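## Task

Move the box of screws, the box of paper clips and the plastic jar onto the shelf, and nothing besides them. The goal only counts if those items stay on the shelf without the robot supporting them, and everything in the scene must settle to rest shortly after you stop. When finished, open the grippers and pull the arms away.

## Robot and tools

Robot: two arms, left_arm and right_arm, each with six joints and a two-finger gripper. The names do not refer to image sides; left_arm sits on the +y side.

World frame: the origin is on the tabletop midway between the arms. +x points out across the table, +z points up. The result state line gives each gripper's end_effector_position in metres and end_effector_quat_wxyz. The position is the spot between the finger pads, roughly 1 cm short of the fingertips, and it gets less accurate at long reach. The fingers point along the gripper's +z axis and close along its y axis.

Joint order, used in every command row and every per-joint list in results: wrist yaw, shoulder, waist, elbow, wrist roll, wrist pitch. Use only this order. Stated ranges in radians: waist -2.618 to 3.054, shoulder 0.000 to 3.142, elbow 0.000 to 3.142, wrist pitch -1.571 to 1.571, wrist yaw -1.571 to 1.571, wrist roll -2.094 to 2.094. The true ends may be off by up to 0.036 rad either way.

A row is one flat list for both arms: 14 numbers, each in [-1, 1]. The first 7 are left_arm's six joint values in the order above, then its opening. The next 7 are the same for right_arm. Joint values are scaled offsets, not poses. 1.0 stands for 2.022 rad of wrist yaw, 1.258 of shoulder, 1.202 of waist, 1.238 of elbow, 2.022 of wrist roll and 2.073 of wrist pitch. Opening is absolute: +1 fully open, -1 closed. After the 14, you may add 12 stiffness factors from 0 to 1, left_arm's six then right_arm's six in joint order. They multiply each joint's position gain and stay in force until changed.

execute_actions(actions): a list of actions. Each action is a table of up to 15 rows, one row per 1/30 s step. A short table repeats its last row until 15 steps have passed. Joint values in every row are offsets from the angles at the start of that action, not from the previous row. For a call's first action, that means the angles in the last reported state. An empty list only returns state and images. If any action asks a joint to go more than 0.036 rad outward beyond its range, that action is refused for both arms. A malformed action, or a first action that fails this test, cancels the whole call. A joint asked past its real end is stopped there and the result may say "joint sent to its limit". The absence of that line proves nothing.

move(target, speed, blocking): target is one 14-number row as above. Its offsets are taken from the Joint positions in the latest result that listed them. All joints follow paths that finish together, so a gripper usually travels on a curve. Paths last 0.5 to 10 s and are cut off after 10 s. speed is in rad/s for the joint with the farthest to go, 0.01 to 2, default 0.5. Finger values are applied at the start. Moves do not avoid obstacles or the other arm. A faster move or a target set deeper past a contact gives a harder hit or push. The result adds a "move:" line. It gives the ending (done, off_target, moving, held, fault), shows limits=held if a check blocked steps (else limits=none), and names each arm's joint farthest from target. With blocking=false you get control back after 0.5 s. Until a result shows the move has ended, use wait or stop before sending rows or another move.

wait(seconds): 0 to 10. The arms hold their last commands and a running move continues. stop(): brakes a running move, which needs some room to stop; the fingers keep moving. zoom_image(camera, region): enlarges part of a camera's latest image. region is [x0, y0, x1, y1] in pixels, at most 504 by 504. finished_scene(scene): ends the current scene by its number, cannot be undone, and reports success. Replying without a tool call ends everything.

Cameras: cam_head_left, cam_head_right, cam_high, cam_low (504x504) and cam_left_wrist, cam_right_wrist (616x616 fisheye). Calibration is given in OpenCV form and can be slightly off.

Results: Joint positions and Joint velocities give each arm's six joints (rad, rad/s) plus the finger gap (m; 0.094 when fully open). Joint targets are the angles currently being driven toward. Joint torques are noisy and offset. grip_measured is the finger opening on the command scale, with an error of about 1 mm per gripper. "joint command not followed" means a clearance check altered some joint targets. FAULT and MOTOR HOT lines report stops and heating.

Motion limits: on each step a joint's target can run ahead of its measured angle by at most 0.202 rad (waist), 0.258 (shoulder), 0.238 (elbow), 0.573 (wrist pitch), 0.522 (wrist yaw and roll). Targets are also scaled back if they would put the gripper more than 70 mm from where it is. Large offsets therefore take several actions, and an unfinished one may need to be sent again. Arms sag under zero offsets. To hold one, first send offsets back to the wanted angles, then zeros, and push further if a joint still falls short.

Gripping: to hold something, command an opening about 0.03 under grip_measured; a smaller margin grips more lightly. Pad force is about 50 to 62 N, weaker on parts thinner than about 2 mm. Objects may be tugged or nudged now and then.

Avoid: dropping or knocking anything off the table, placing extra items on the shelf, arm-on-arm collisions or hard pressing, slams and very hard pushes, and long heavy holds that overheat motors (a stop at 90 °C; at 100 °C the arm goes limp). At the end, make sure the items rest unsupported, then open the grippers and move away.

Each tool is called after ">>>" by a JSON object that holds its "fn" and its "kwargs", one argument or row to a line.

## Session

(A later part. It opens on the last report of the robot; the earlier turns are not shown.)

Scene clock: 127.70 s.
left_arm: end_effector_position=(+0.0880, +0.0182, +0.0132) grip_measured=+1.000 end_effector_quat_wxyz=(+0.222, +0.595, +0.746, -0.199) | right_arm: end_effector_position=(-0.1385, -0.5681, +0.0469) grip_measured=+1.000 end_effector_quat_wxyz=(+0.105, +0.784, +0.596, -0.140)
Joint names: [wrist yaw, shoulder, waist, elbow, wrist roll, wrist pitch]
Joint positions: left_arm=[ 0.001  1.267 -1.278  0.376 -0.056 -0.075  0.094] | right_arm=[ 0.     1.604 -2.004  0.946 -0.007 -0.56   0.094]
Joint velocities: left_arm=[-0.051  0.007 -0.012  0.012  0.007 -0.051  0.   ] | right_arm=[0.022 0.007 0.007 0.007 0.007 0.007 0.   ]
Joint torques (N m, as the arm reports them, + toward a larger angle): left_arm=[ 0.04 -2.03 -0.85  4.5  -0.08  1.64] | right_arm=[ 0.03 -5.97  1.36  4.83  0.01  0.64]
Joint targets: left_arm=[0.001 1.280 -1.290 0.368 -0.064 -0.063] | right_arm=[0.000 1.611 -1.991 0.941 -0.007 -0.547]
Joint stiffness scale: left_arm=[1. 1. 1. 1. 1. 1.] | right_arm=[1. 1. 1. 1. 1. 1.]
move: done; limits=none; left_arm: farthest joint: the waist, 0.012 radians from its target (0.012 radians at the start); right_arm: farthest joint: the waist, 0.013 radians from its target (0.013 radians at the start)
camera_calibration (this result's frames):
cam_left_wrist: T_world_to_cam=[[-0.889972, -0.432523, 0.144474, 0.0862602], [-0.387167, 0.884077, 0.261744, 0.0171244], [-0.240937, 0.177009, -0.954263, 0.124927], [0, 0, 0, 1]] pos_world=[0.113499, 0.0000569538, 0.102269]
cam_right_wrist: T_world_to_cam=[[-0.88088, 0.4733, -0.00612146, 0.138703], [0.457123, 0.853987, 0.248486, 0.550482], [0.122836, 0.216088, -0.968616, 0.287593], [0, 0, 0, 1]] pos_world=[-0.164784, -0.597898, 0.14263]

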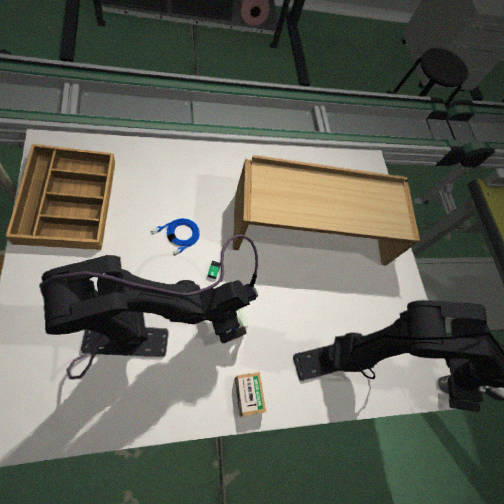

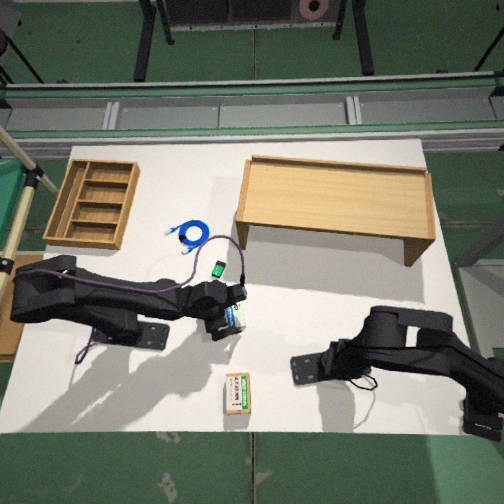

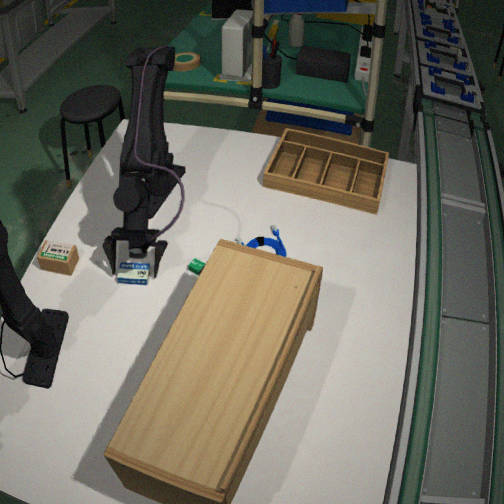

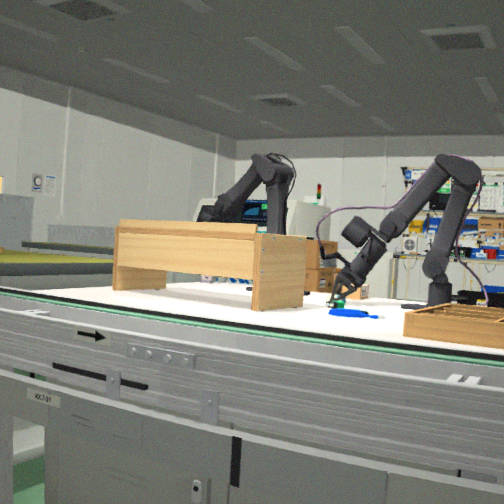

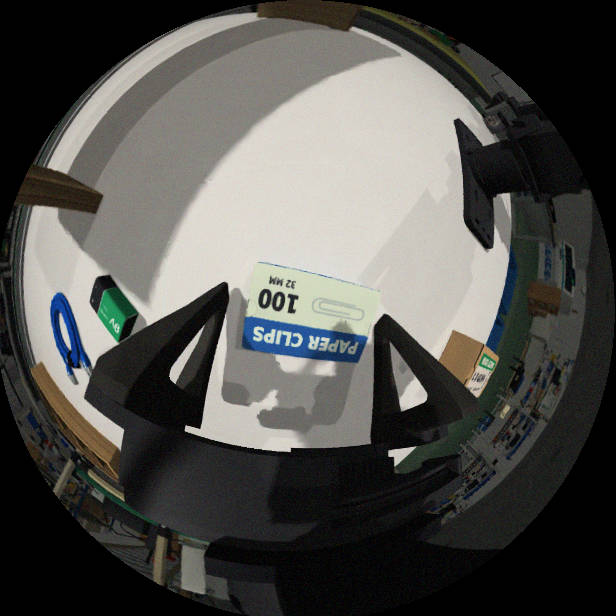

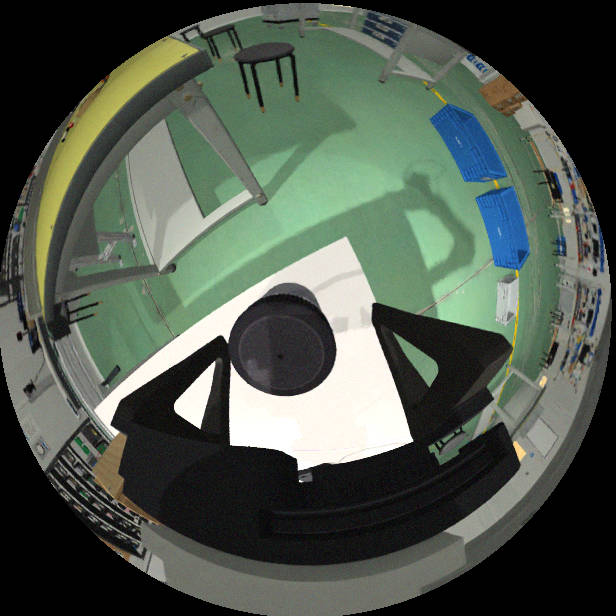

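>>> {"fn": "move", "kwargs": {
  "target": [0,0.005,-0.015,0,0,0.005,0.38, 0,0,0.021,0,0,0.005,-0.05],
  "speed": 0.4
}}

Scene clock: 131.10 s.
left_arm: end_effector_position=(+0.0862, +0.0179, +0.0132) grip_measured=+0.476 end_effector_quat_wxyz=(+0.221, +0.598, +0.744, -0.199) | right_arm: end_effector_position=(-0.1336, -0.5698, +0.0470) grip_measured=-0.040 end_effector_quat_wxyz=(+0.107, +0.779, +0.602, -0.140)
Joint names: [wrist yaw, shoulder, waist, elbow, wrist roll, wrist pitch]
Joint positions: left_arm=[ 0.001  1.267 -1.285  0.376 -0.056 -0.075  0.069] | right_arm=[-0.001  1.604 -1.99   0.946 -0.007 -0.559  0.045]
Joint velocities: left_arm=[-0.081  0.012 -0.022  0.007  0.051  0.007 -0.002] | right_arm=[-0.037 -0.007 -0.012 -0.027 -0.007 -0.007  0.001]
Joint torques (N m, as the arm reports them, + toward a larger angle): left_arm=[ 0.04 -2.38 -0.81  4.99 -0.02  1.57] | right_arm=[ 0.04 -6.65  1.05  5.23  0.    0.61]
Joint targets: left_arm=[0.001 1.274 -1.296 0.376 -0.056 -0.065] | right_arm=[0.000 1.604 -1.979 0.946 -0.007 -0.550]
Joint stiffness scale: left_arm=[1. 1. 1. 1. 1. 1.] | right_arm=[1. 1. 1. 1. 1. 1.]
move: done; limits=none; left_arm: farthest joint: the waist, 0.011 radians from its target (0.018 radians at the start); right_arm: farthest joint: the waist, 0.011 radians from its target (0.025 radians at the start)
camera_calibration (this result's frames):
cam_left_wrist: T_world_to_cam=[[-0.892759, -0.426742, 0.144474, 0.0846543], [-0.381426, 0.886569, 0.261744, 0.0161562], [-0.239784, 0.178568, -0.954263, 0.124419], [0, 0, 0, 1]] pos_world=[0.111572, -0.000415239, 0.102269]
cam_right_wrist: T_world_to_cam=[[-0.887767, 0.460238, -0.0070655, 0.135454], [0.444371, 0.860961, 0.247549, 0.551916], [0.120015, 0.216627, -0.968849, 0.287378], [0, 0, 0, 1]] pos_world=[-0.159494, -0.599773, 0.142757]

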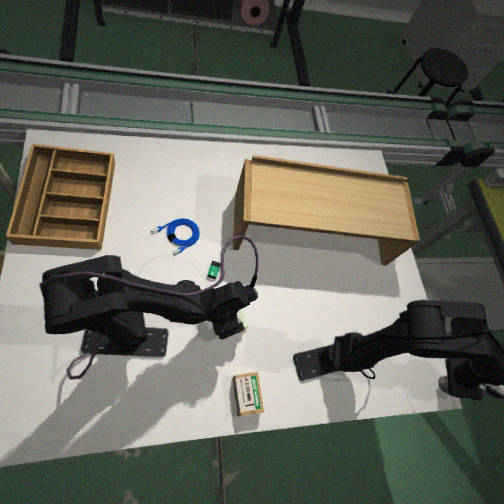

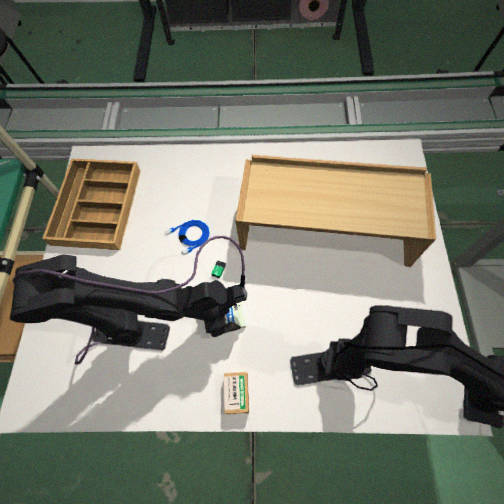

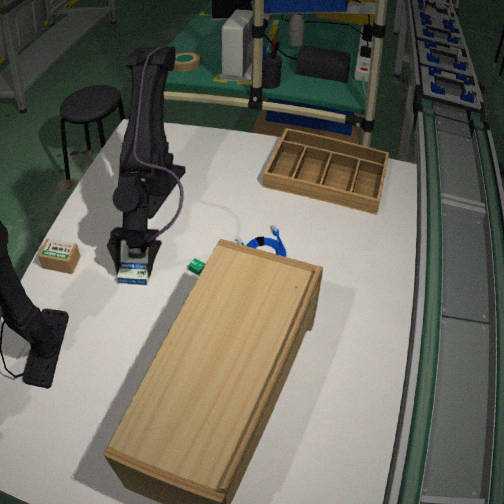

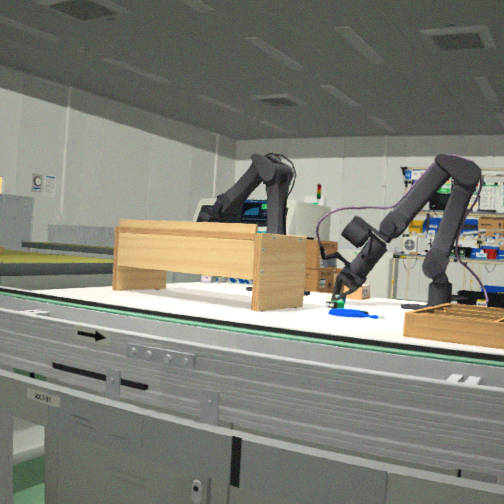

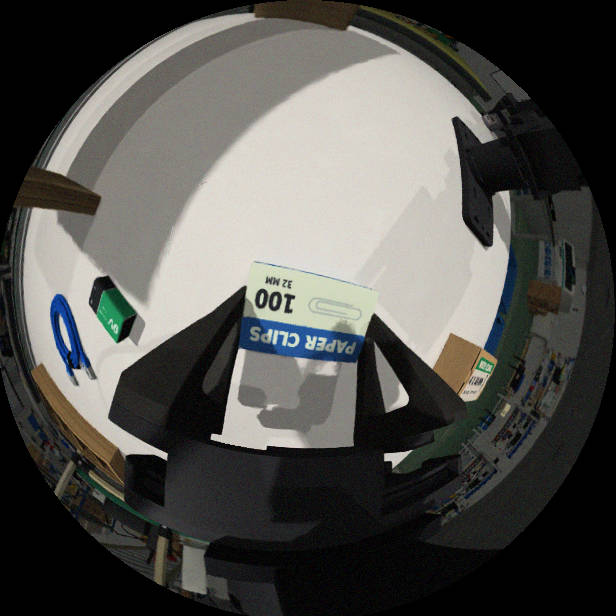

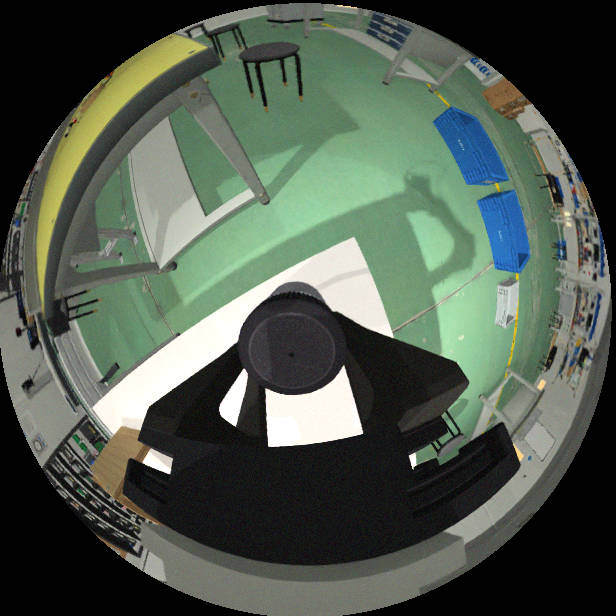

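>>> {"fn": "move", "kwargs": {
  "target": [0,-0.05,0.208,0.788,0,-0.484,0.43, 0,-0.132,0.291,0.644,0,-0.445,-0.09],
  "speed": 0.9
}}

Scene clock: 142.57 s.
left_arm: end_effector_position=(+0.1608, +0.0135, +0.2498) grip_measured=+0.476 end_effector_quat_wxyz=(+0.245, +0.504, +0.810, -0.173) | right_arm: end_effector_position=(-0.0206, -0.5311, +0.2688) grip_measured=-0.063 end_effector_quat_wxyz=(+0.128, +0.666, +0.726, -0.119)
Joint names: [wrist yaw, shoulder, waist, elbow, wrist roll, wrist pitch]
Joint positions: left_arm=[ 0.001  1.22  -1.046  1.332 -0.056 -1.073  0.069] | right_arm=[-0.     1.456 -1.648  1.718 -0.007 -1.482  0.044]
Joint velocities: left_arm=[-0.022 -0.012 -0.007 -0.017  0.022 -0.007 -0.   ] | right_arm=[-0.051  0.007 -0.012 -0.012  0.007  0.022  0.   ]
Joint torques (N m, as the arm reports them, + toward a larger angle): left_arm=[ 0.08 -4.54  0.9   7.14  0.    1.4 ] | right_arm=[ 0.04 -6.62  0.83  6.56  0.    0.49]
Joint targets: left_arm=[0.001 1.204 -1.035 1.352 -0.056 -1.078] | right_arm=[-0.000 1.438 -1.640 1.743 -0.007 -1.482]
Joint stiffness scale: left_arm=[1. 1. 1. 1. 1. 1.] | right_arm=[1. 1. 1. 1. 1. 1.]
move: off_target (right_arm); limits=none; left_arm: farthest joint: the elbow, 0.020 radians from its target (0.976 radians at the start); right_arm: farthest joint: the elbow, 0.025 radians from its target (0.797 radians at the start)
camera_calibration (this result's frames):
cam_left_wrist: T_world_to_cam=[[-0.766641, -0.625199, 0.146249, 0.0971469], [-0.580903, 0.772398, 0.256812, 0.0215152], [-0.27352, 0.111926, -0.955332, 0.375507], [0, 0, 0, 1]] pos_world=[0.189684, 0.00208886, 0.339001]
cam_right_wrist: T_world_to_cam=[[-0.990663, 0.136202, -0.0058999, 0.0450581], [0.130374, 0.959145, 0.251086, 0.458241], [0.0398574, 0.247973, -0.967947, 0.495088], [0, 0, 0, 1]] pos_world=[-0.0348379, -0.568424, 0.364427]

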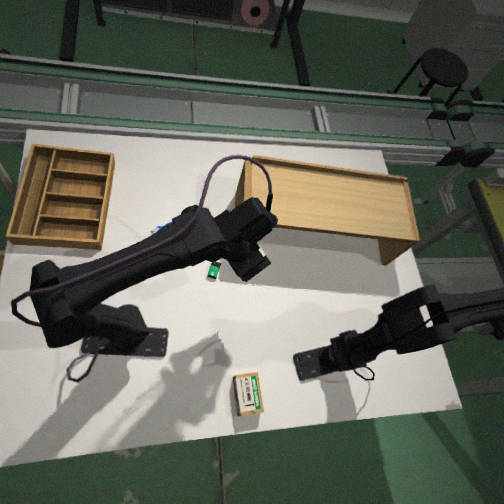

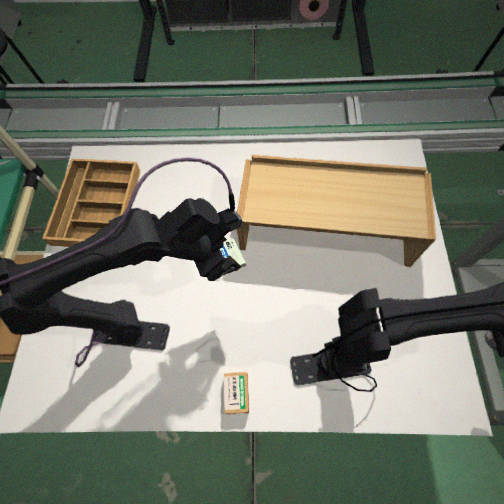

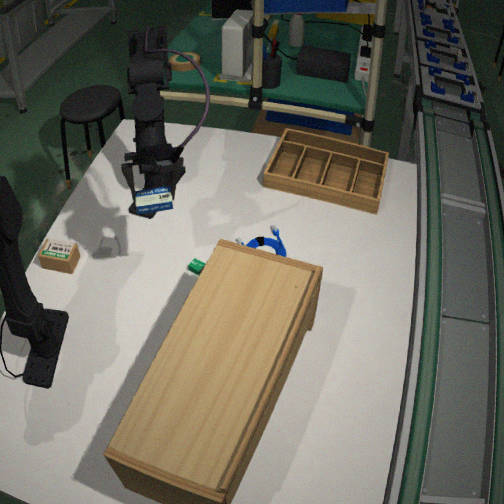

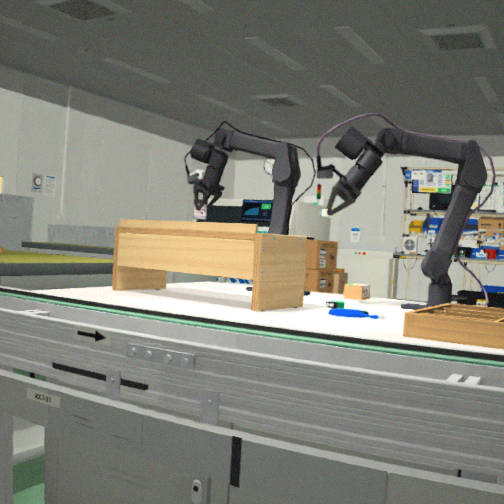

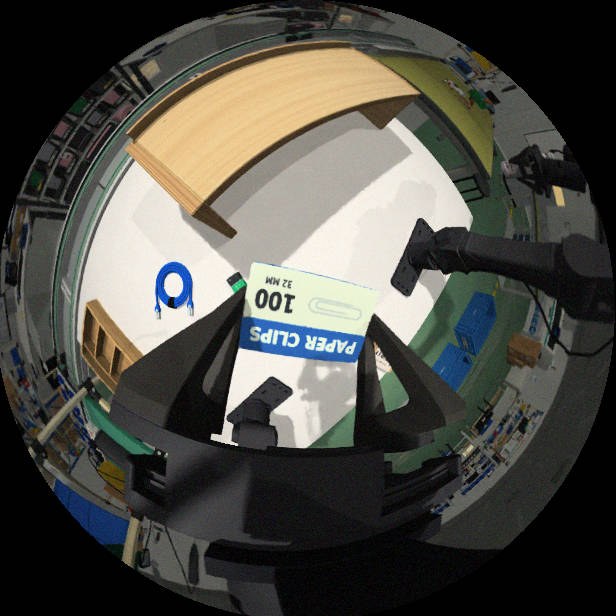

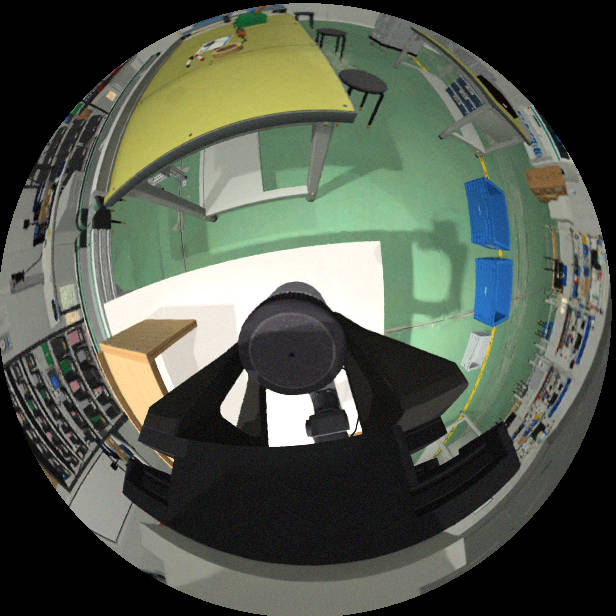

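>>> {"fn": "move", "kwargs": {
  "target": [0,0.554,0.258,0.497,0,0.0526,0.43, 0,0.275,0.895,0.286,0,0.015,-0.10],
  "speed": 1.0
}}

Scene clock: 146.20 s.
left_arm: end_effector_position=(+0.3609, -0.0785, +0.2189) grip_measured=+0.476 end_effector_quat_wxyz=(+0.259, +0.377, +0.880, -0.129) | right_arm: end_effector_position=(+0.3119, -0.3898, +0.2572) grip_measured=-0.063 end_effector_quat_wxyz=(+0.168, +0.198, +0.965, -0.033)
Joint names: [wrist yaw, shoulder, waist, elbow, wrist roll, wrist pitch]
Joint positions: left_arm=[ 0.001  1.923 -0.741  1.919 -0.056 -0.979  0.069] | right_arm=[-0.005  1.804 -0.568  2.04  -0.007 -1.463  0.044]
Joint velocities: left_arm=[ 0.051 -0.017  0.002 -0.007 -0.066  0.022 -0.   ] | right_arm=[-0.051  0.002 -0.002  0.007  0.037 -0.022  0.001]
Joint torques (N m, as the arm reports them, + toward a larger angle): left_arm=[  0.   -10.48   0.51   7.78  -0.01   1.61] | right_arm=[ 0.08 -8.52 -0.32  7.24  0.01  0.62]
Joint targets: left_arm=[0.001 1.917 -0.736 1.947 -0.056 -0.964] | right_arm=[-0.000 1.803 -0.572 2.072 -0.007 -1.451]
Joint stiffness scale: left_arm=[1. 1. 1. 1. 1. 1.] | right_arm=[1. 1. 1. 1. 1. 1.]
move: off_target (left_arm, right_arm); limits=none; left_arm: farthest joint: the elbow, 0.028 radians from its target (0.615 radians at the start); right_arm: farthest joint: the elbow, 0.032 radians from its target (0.354 radians at the start)
camera_calibration (this result's frames):
cam_left_wrist: T_world_to_cam=[[-0.541695, -0.828781, 0.140319, 0.101702], [-0.782227, 0.55813, 0.276789, 0.268119], [-0.307714, 0.0401733, -0.950631, 0.41667], [0, 0, 0, 1]] pos_world=[0.393036, -0.0820951, 0.307617]
cam_right_wrist: T_world_to_cam=[[-0.585647, -0.810512, -0.00942531, -0.139278], [-0.784477, 0.563832, 0.258241, 0.411711], [-0.203993, 0.158632, -0.966034, 0.476281], [0, 0, 0, 1]] pos_world=[0.338568, -0.420576, 0.352471]

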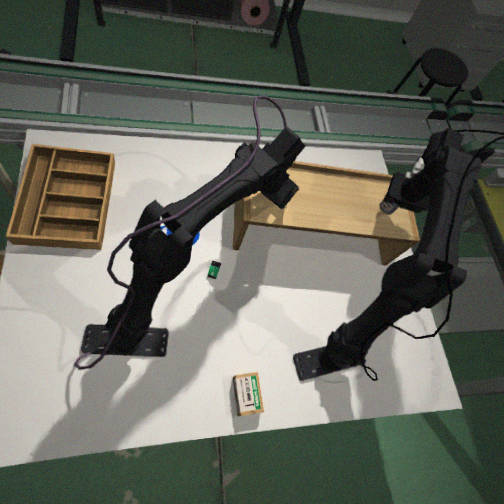

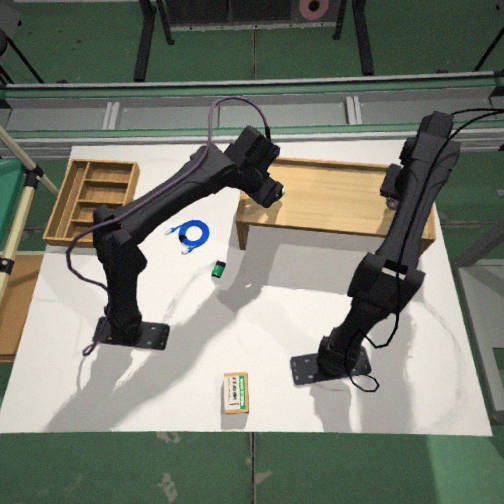

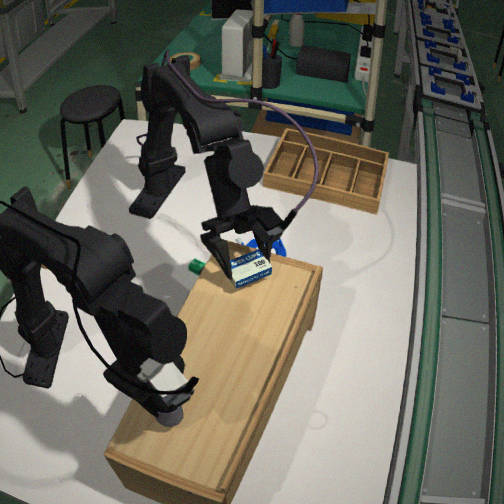

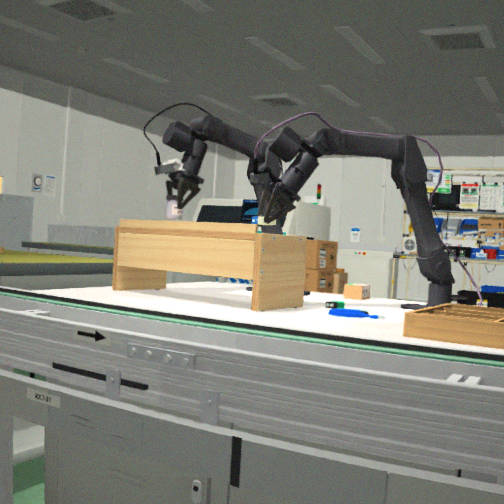

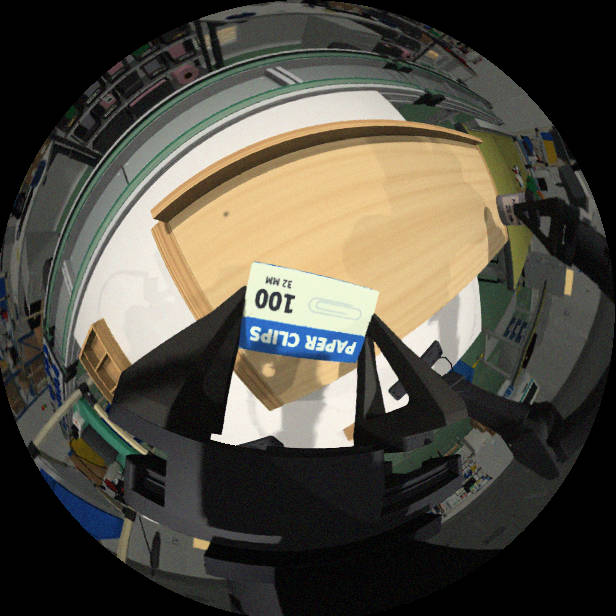

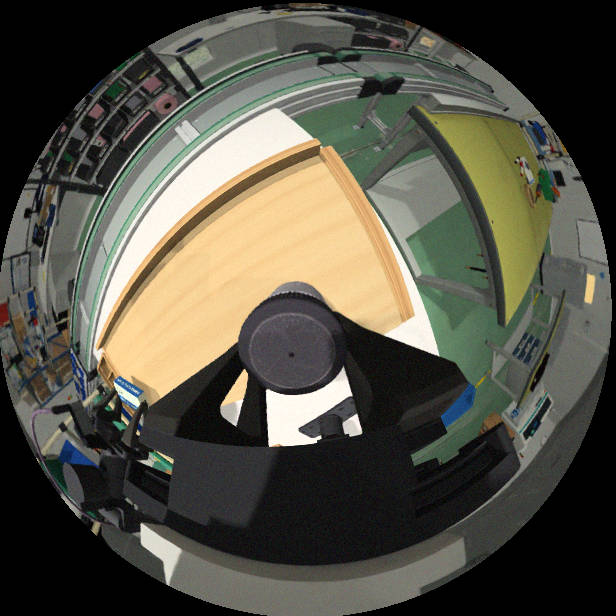

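>>> {"fn": "zoom_image", "kwargs": {
  "camera": "cam_low",
  "region": [150, 170, 320, 320]
}}

Region (150, 170, 320, 320) of cam_low's 504x504 image, scaled by 2.965, with more detail than that image has; it fills the top 445 rows of this view, and the rest is white.

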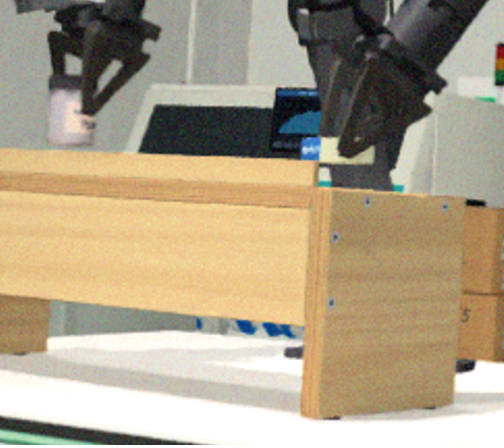

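>>> {"fn": "move", "kwargs": {
  "target": [0,-0.005,0,-0.085,0,0.066,0.43, 0,0,0,-0.113,0,0.079,-0.10],
  "speed": 0.2
}}

>>> {"fn": "zoom_image", "kwargs": {
  "camera": "cam_low",
  "region": [150, 170, 320, 320]
}}

Scene clock: 156.27 s.
left_arm: end_effector_position=(+0.3666, -0.0851, +0.1970) grip_measured=+0.476 end_effector_quat_wxyz=(+0.268, +0.375, +0.877, -0.134) | right_arm: end_effector_position=(+0.3268, -0.3963, +0.2285) grip_measured=-0.063 end_effector_quat_wxyz=(+0.174, +0.197, +0.964, -0.034)
Joint names: [wrist yaw, shoulder, waist, elbow, wrist roll, wrist pitch]
Joint positions: left_arm=[ 0.001  1.923 -0.741  1.82  -0.056 -0.86   0.069] | right_arm=[-0.005  1.804 -0.568  1.91  -0.007 -1.32   0.044]
Joint velocities: left_arm=[-0.007 -0.012  0.002  0.002 -0.022 -0.022  0.001] | right_arm=[ 0.066  0.007  0.007  0.002  0.037 -0.007  0.   ]
Joint torques (N m, as the arm reports them, + toward a larger angle): left_arm=[  0.02 -10.73  -0.06   5.62  -0.02   1.68] | right_arm=[ 0.04 -8.77  0.    4.58  0.01  0.74]
Joint targets: left_arm=[0.001 1.916 -0.741 1.814 -0.056 -0.842] | right_arm=[-0.005 1.804 -0.568 1.900 -0.007 -1.300]
Joint stiffness scale: left_arm=[1. 1. 1. 1. 1. 1.] | right_arm=[1. 1. 1. 1. 1. 1.]
move: off_target (right_arm); limits=none; left_arm: farthest joint: the wrist pitch, 0.017 radians from its target (0.137 radians at the start); right_arm: farthest joint: the wrist pitch, 0.021 radians from its target (0.164 radians at the start)
camera_calibration (this result's frames):
cam_left_wrist: T_world_to_cam=[[-0.543536, -0.826621, 0.145827, 0.102107], [-0.785671, 0.562167, 0.258242, 0.287591], [-0.295448, 0.025792, -0.955011, 0.393016], [0, 0, 0, 1]] pos_world=[0.397566, -0.0874066, 0.286177]
cam_right_wrist: T_world_to_cam=[[-0.58551, -0.810571, -0.0123386, -0.135503], [-0.787646, 0.565216, 0.245245, 0.439028], [-0.191815, 0.153312, -0.969383, 0.447299], [0, 0, 0, 1]] pos_world=[0.352259, -0.426557, 0.324262]

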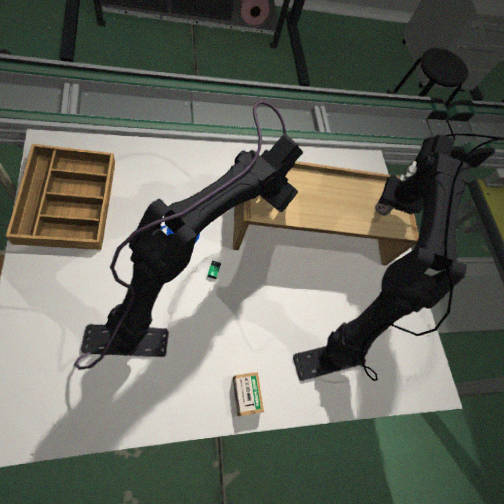

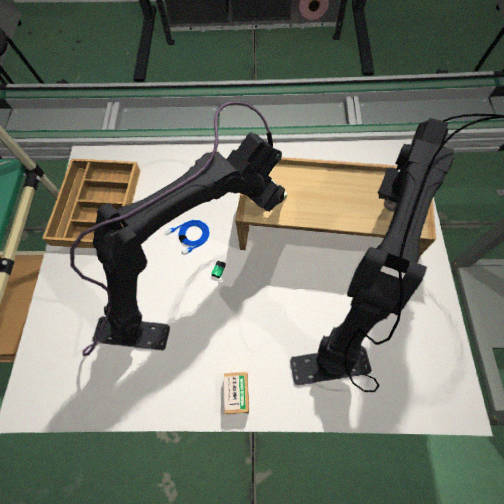

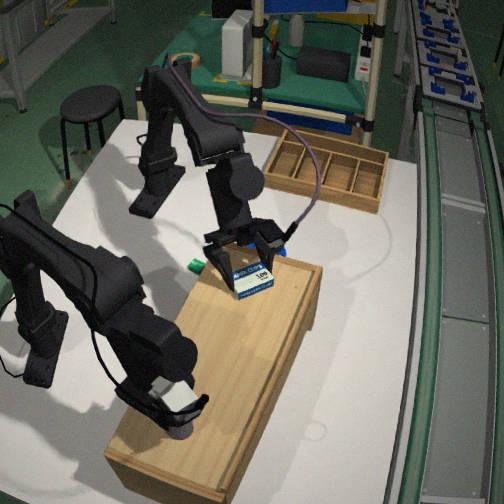

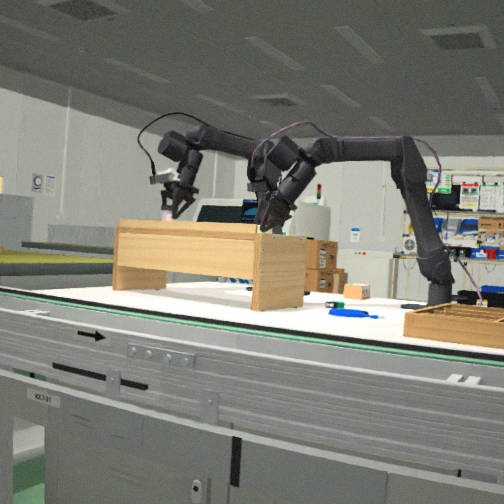

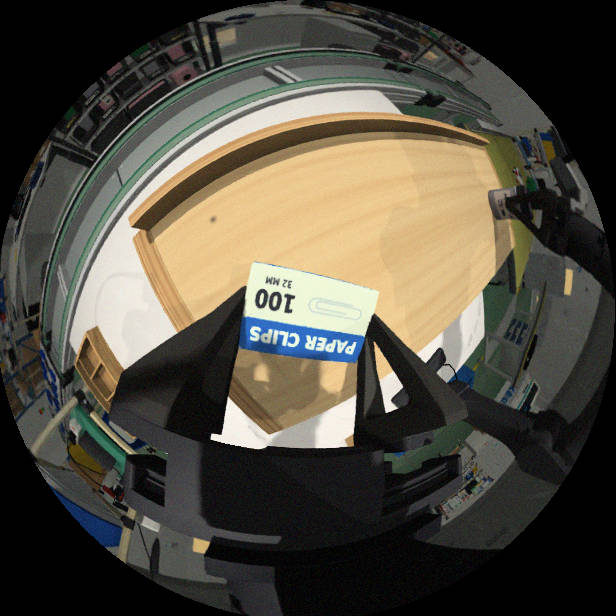

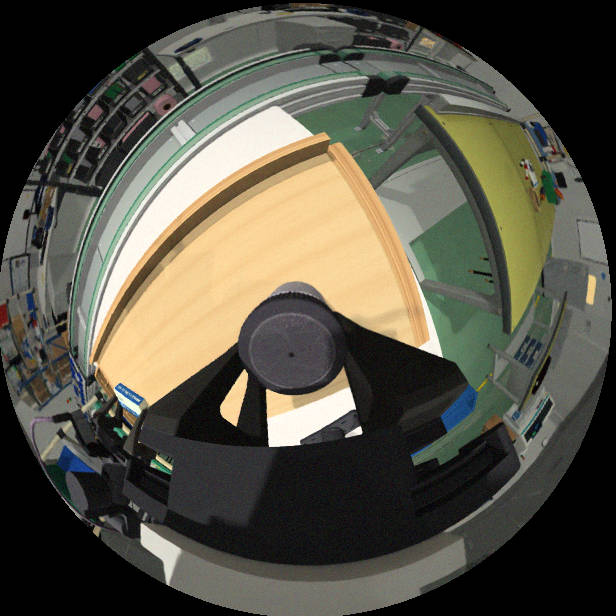

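Region (150, 170, 320, 320) of cam_low's 504x504 image, scaled by 2.965, with more detail than that image has; it fills the top 445 rows of this view, and the rest is white.

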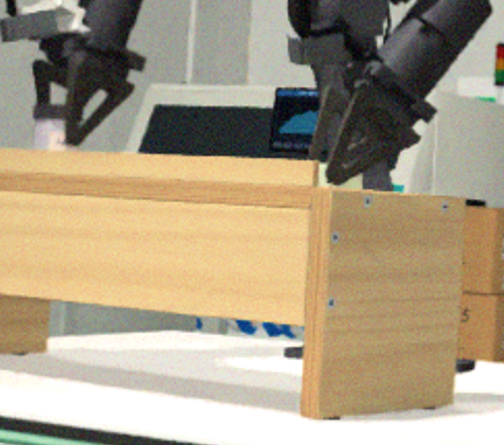

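>>> {"fn": "move", "kwargs": {
  "target": [0,-0.005,0,-0.021,0,0.016,0.43, 0,0,0,-0.024,0,0.018,-0.10],
  "speed": 0.1
}}

Scene clock: 158.43 s.
left_arm: end_effector_position=(+0.3683, -0.0871, +0.1961) grip_measured=+0.476 end_effector_quat_wxyz=(+0.273, +0.375, +0.876, -0.136) | right_arm: end_effector_position=(+0.3287, -0.3971, +0.2274) grip_measured=-0.063 end_effector_quat_wxyz=(+0.177, +0.197, +0.964, -0.035)
Joint names: [wrist yaw, shoulder, waist, elbow, wrist roll, wrist pitch]
Joint positions: left_arm=[ 0.001  1.923 -0.741  1.81  -0.056 -0.838  0.069] | right_arm=[-0.005  1.804 -0.568  1.904 -0.007 -1.307  0.044]
Joint velocities: left_arm=[-0.037 -0.012  0.022 -0.007  0.007 -0.022 -0.   ] | right_arm=[ 0.022  0.007  0.007  0.007 -0.066 -0.022 -0.   ]
Joint torques (N m, as the arm reports them, + toward a larger angle): left_arm=[  0.02 -10.84   0.01   4.88  -0.03   1.62] | right_arm=[ 0.04 -8.78 -0.01  3.7   0.01  0.78]
Joint targets: left_arm=[0.001 1.916 -0.741 1.794 -0.056 -0.827] | right_arm=[-0.005 1.804 -0.568 1.881 -0.007 -1.283]
Joint stiffness scale: left_arm=[1. 1. 1. 1. 1. 1.] | right_arm=[1. 1. 1. 1. 1. 1.]
move: off_target (right_arm); limits=none; left_arm: farthest joint: the elbow, 0.016 radians from its target (0.026 radians at the start); right_arm: farthest joint: the wrist pitch, 0.025 radians from its target (0.038 radians at the start)
camera_calibration (this result's frames):
cam_left_wrist: T_world_to_cam=[[-0.544631, -0.825338, 0.148979, 0.101393], [-0.787549, 0.564369, 0.247496, 0.293291], [-0.288347, 0.0174659, -0.957367, 0.389895], [0, 0, 0, 1]] pos_world=[0.398627, -0.0886505, 0.285579]
cam_right_wrist: T_world_to_cam=[[-0.585437, -0.810603, -0.0136327, -0.134834], [-0.789001, 0.565808, 0.239454, 0.443194], [-0.186389, 0.150941, -0.970812, 0.444311], [0, 0, 0, 1]] pos_world=[0.353559, -0.427125, 0.32338]

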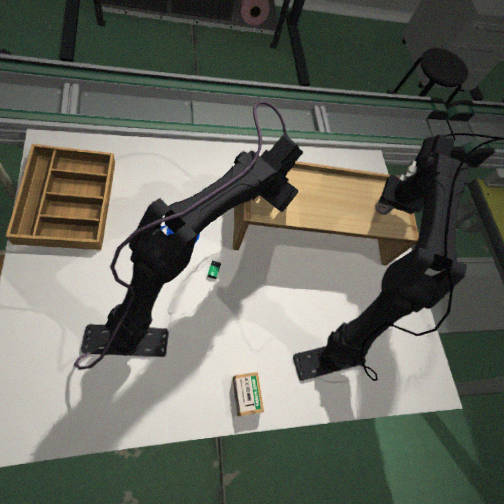

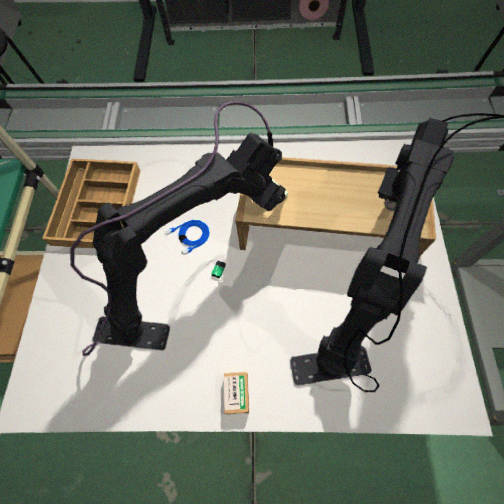

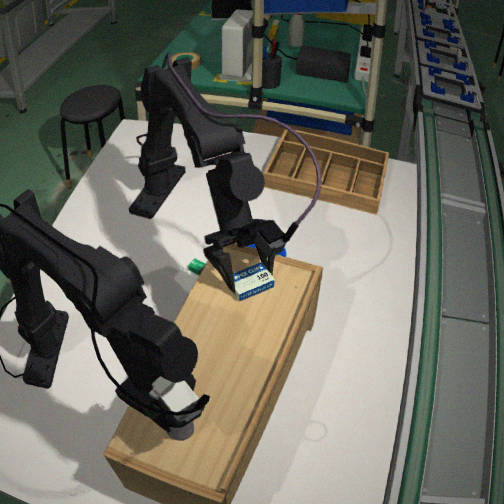

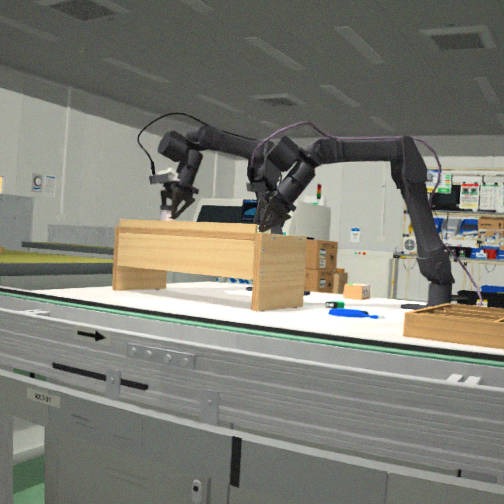

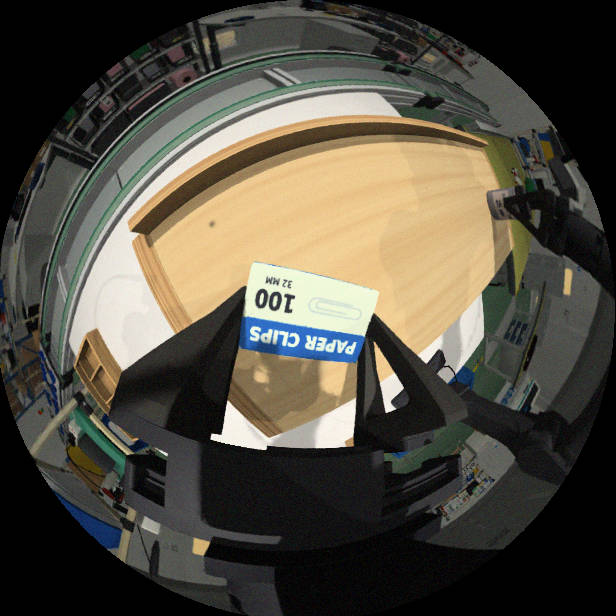

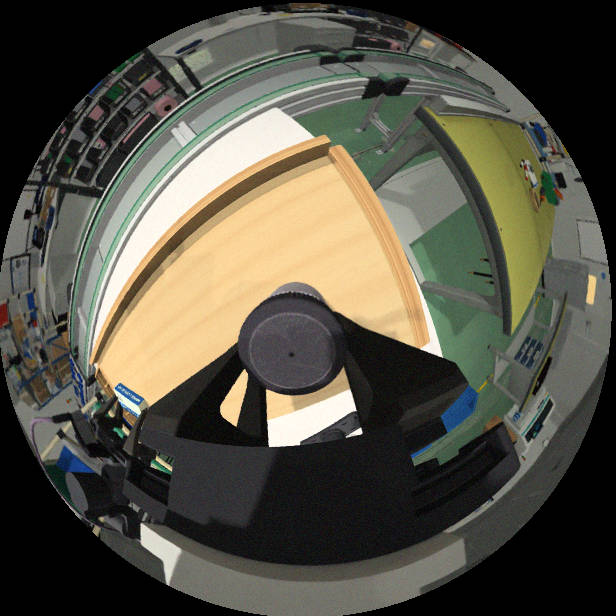

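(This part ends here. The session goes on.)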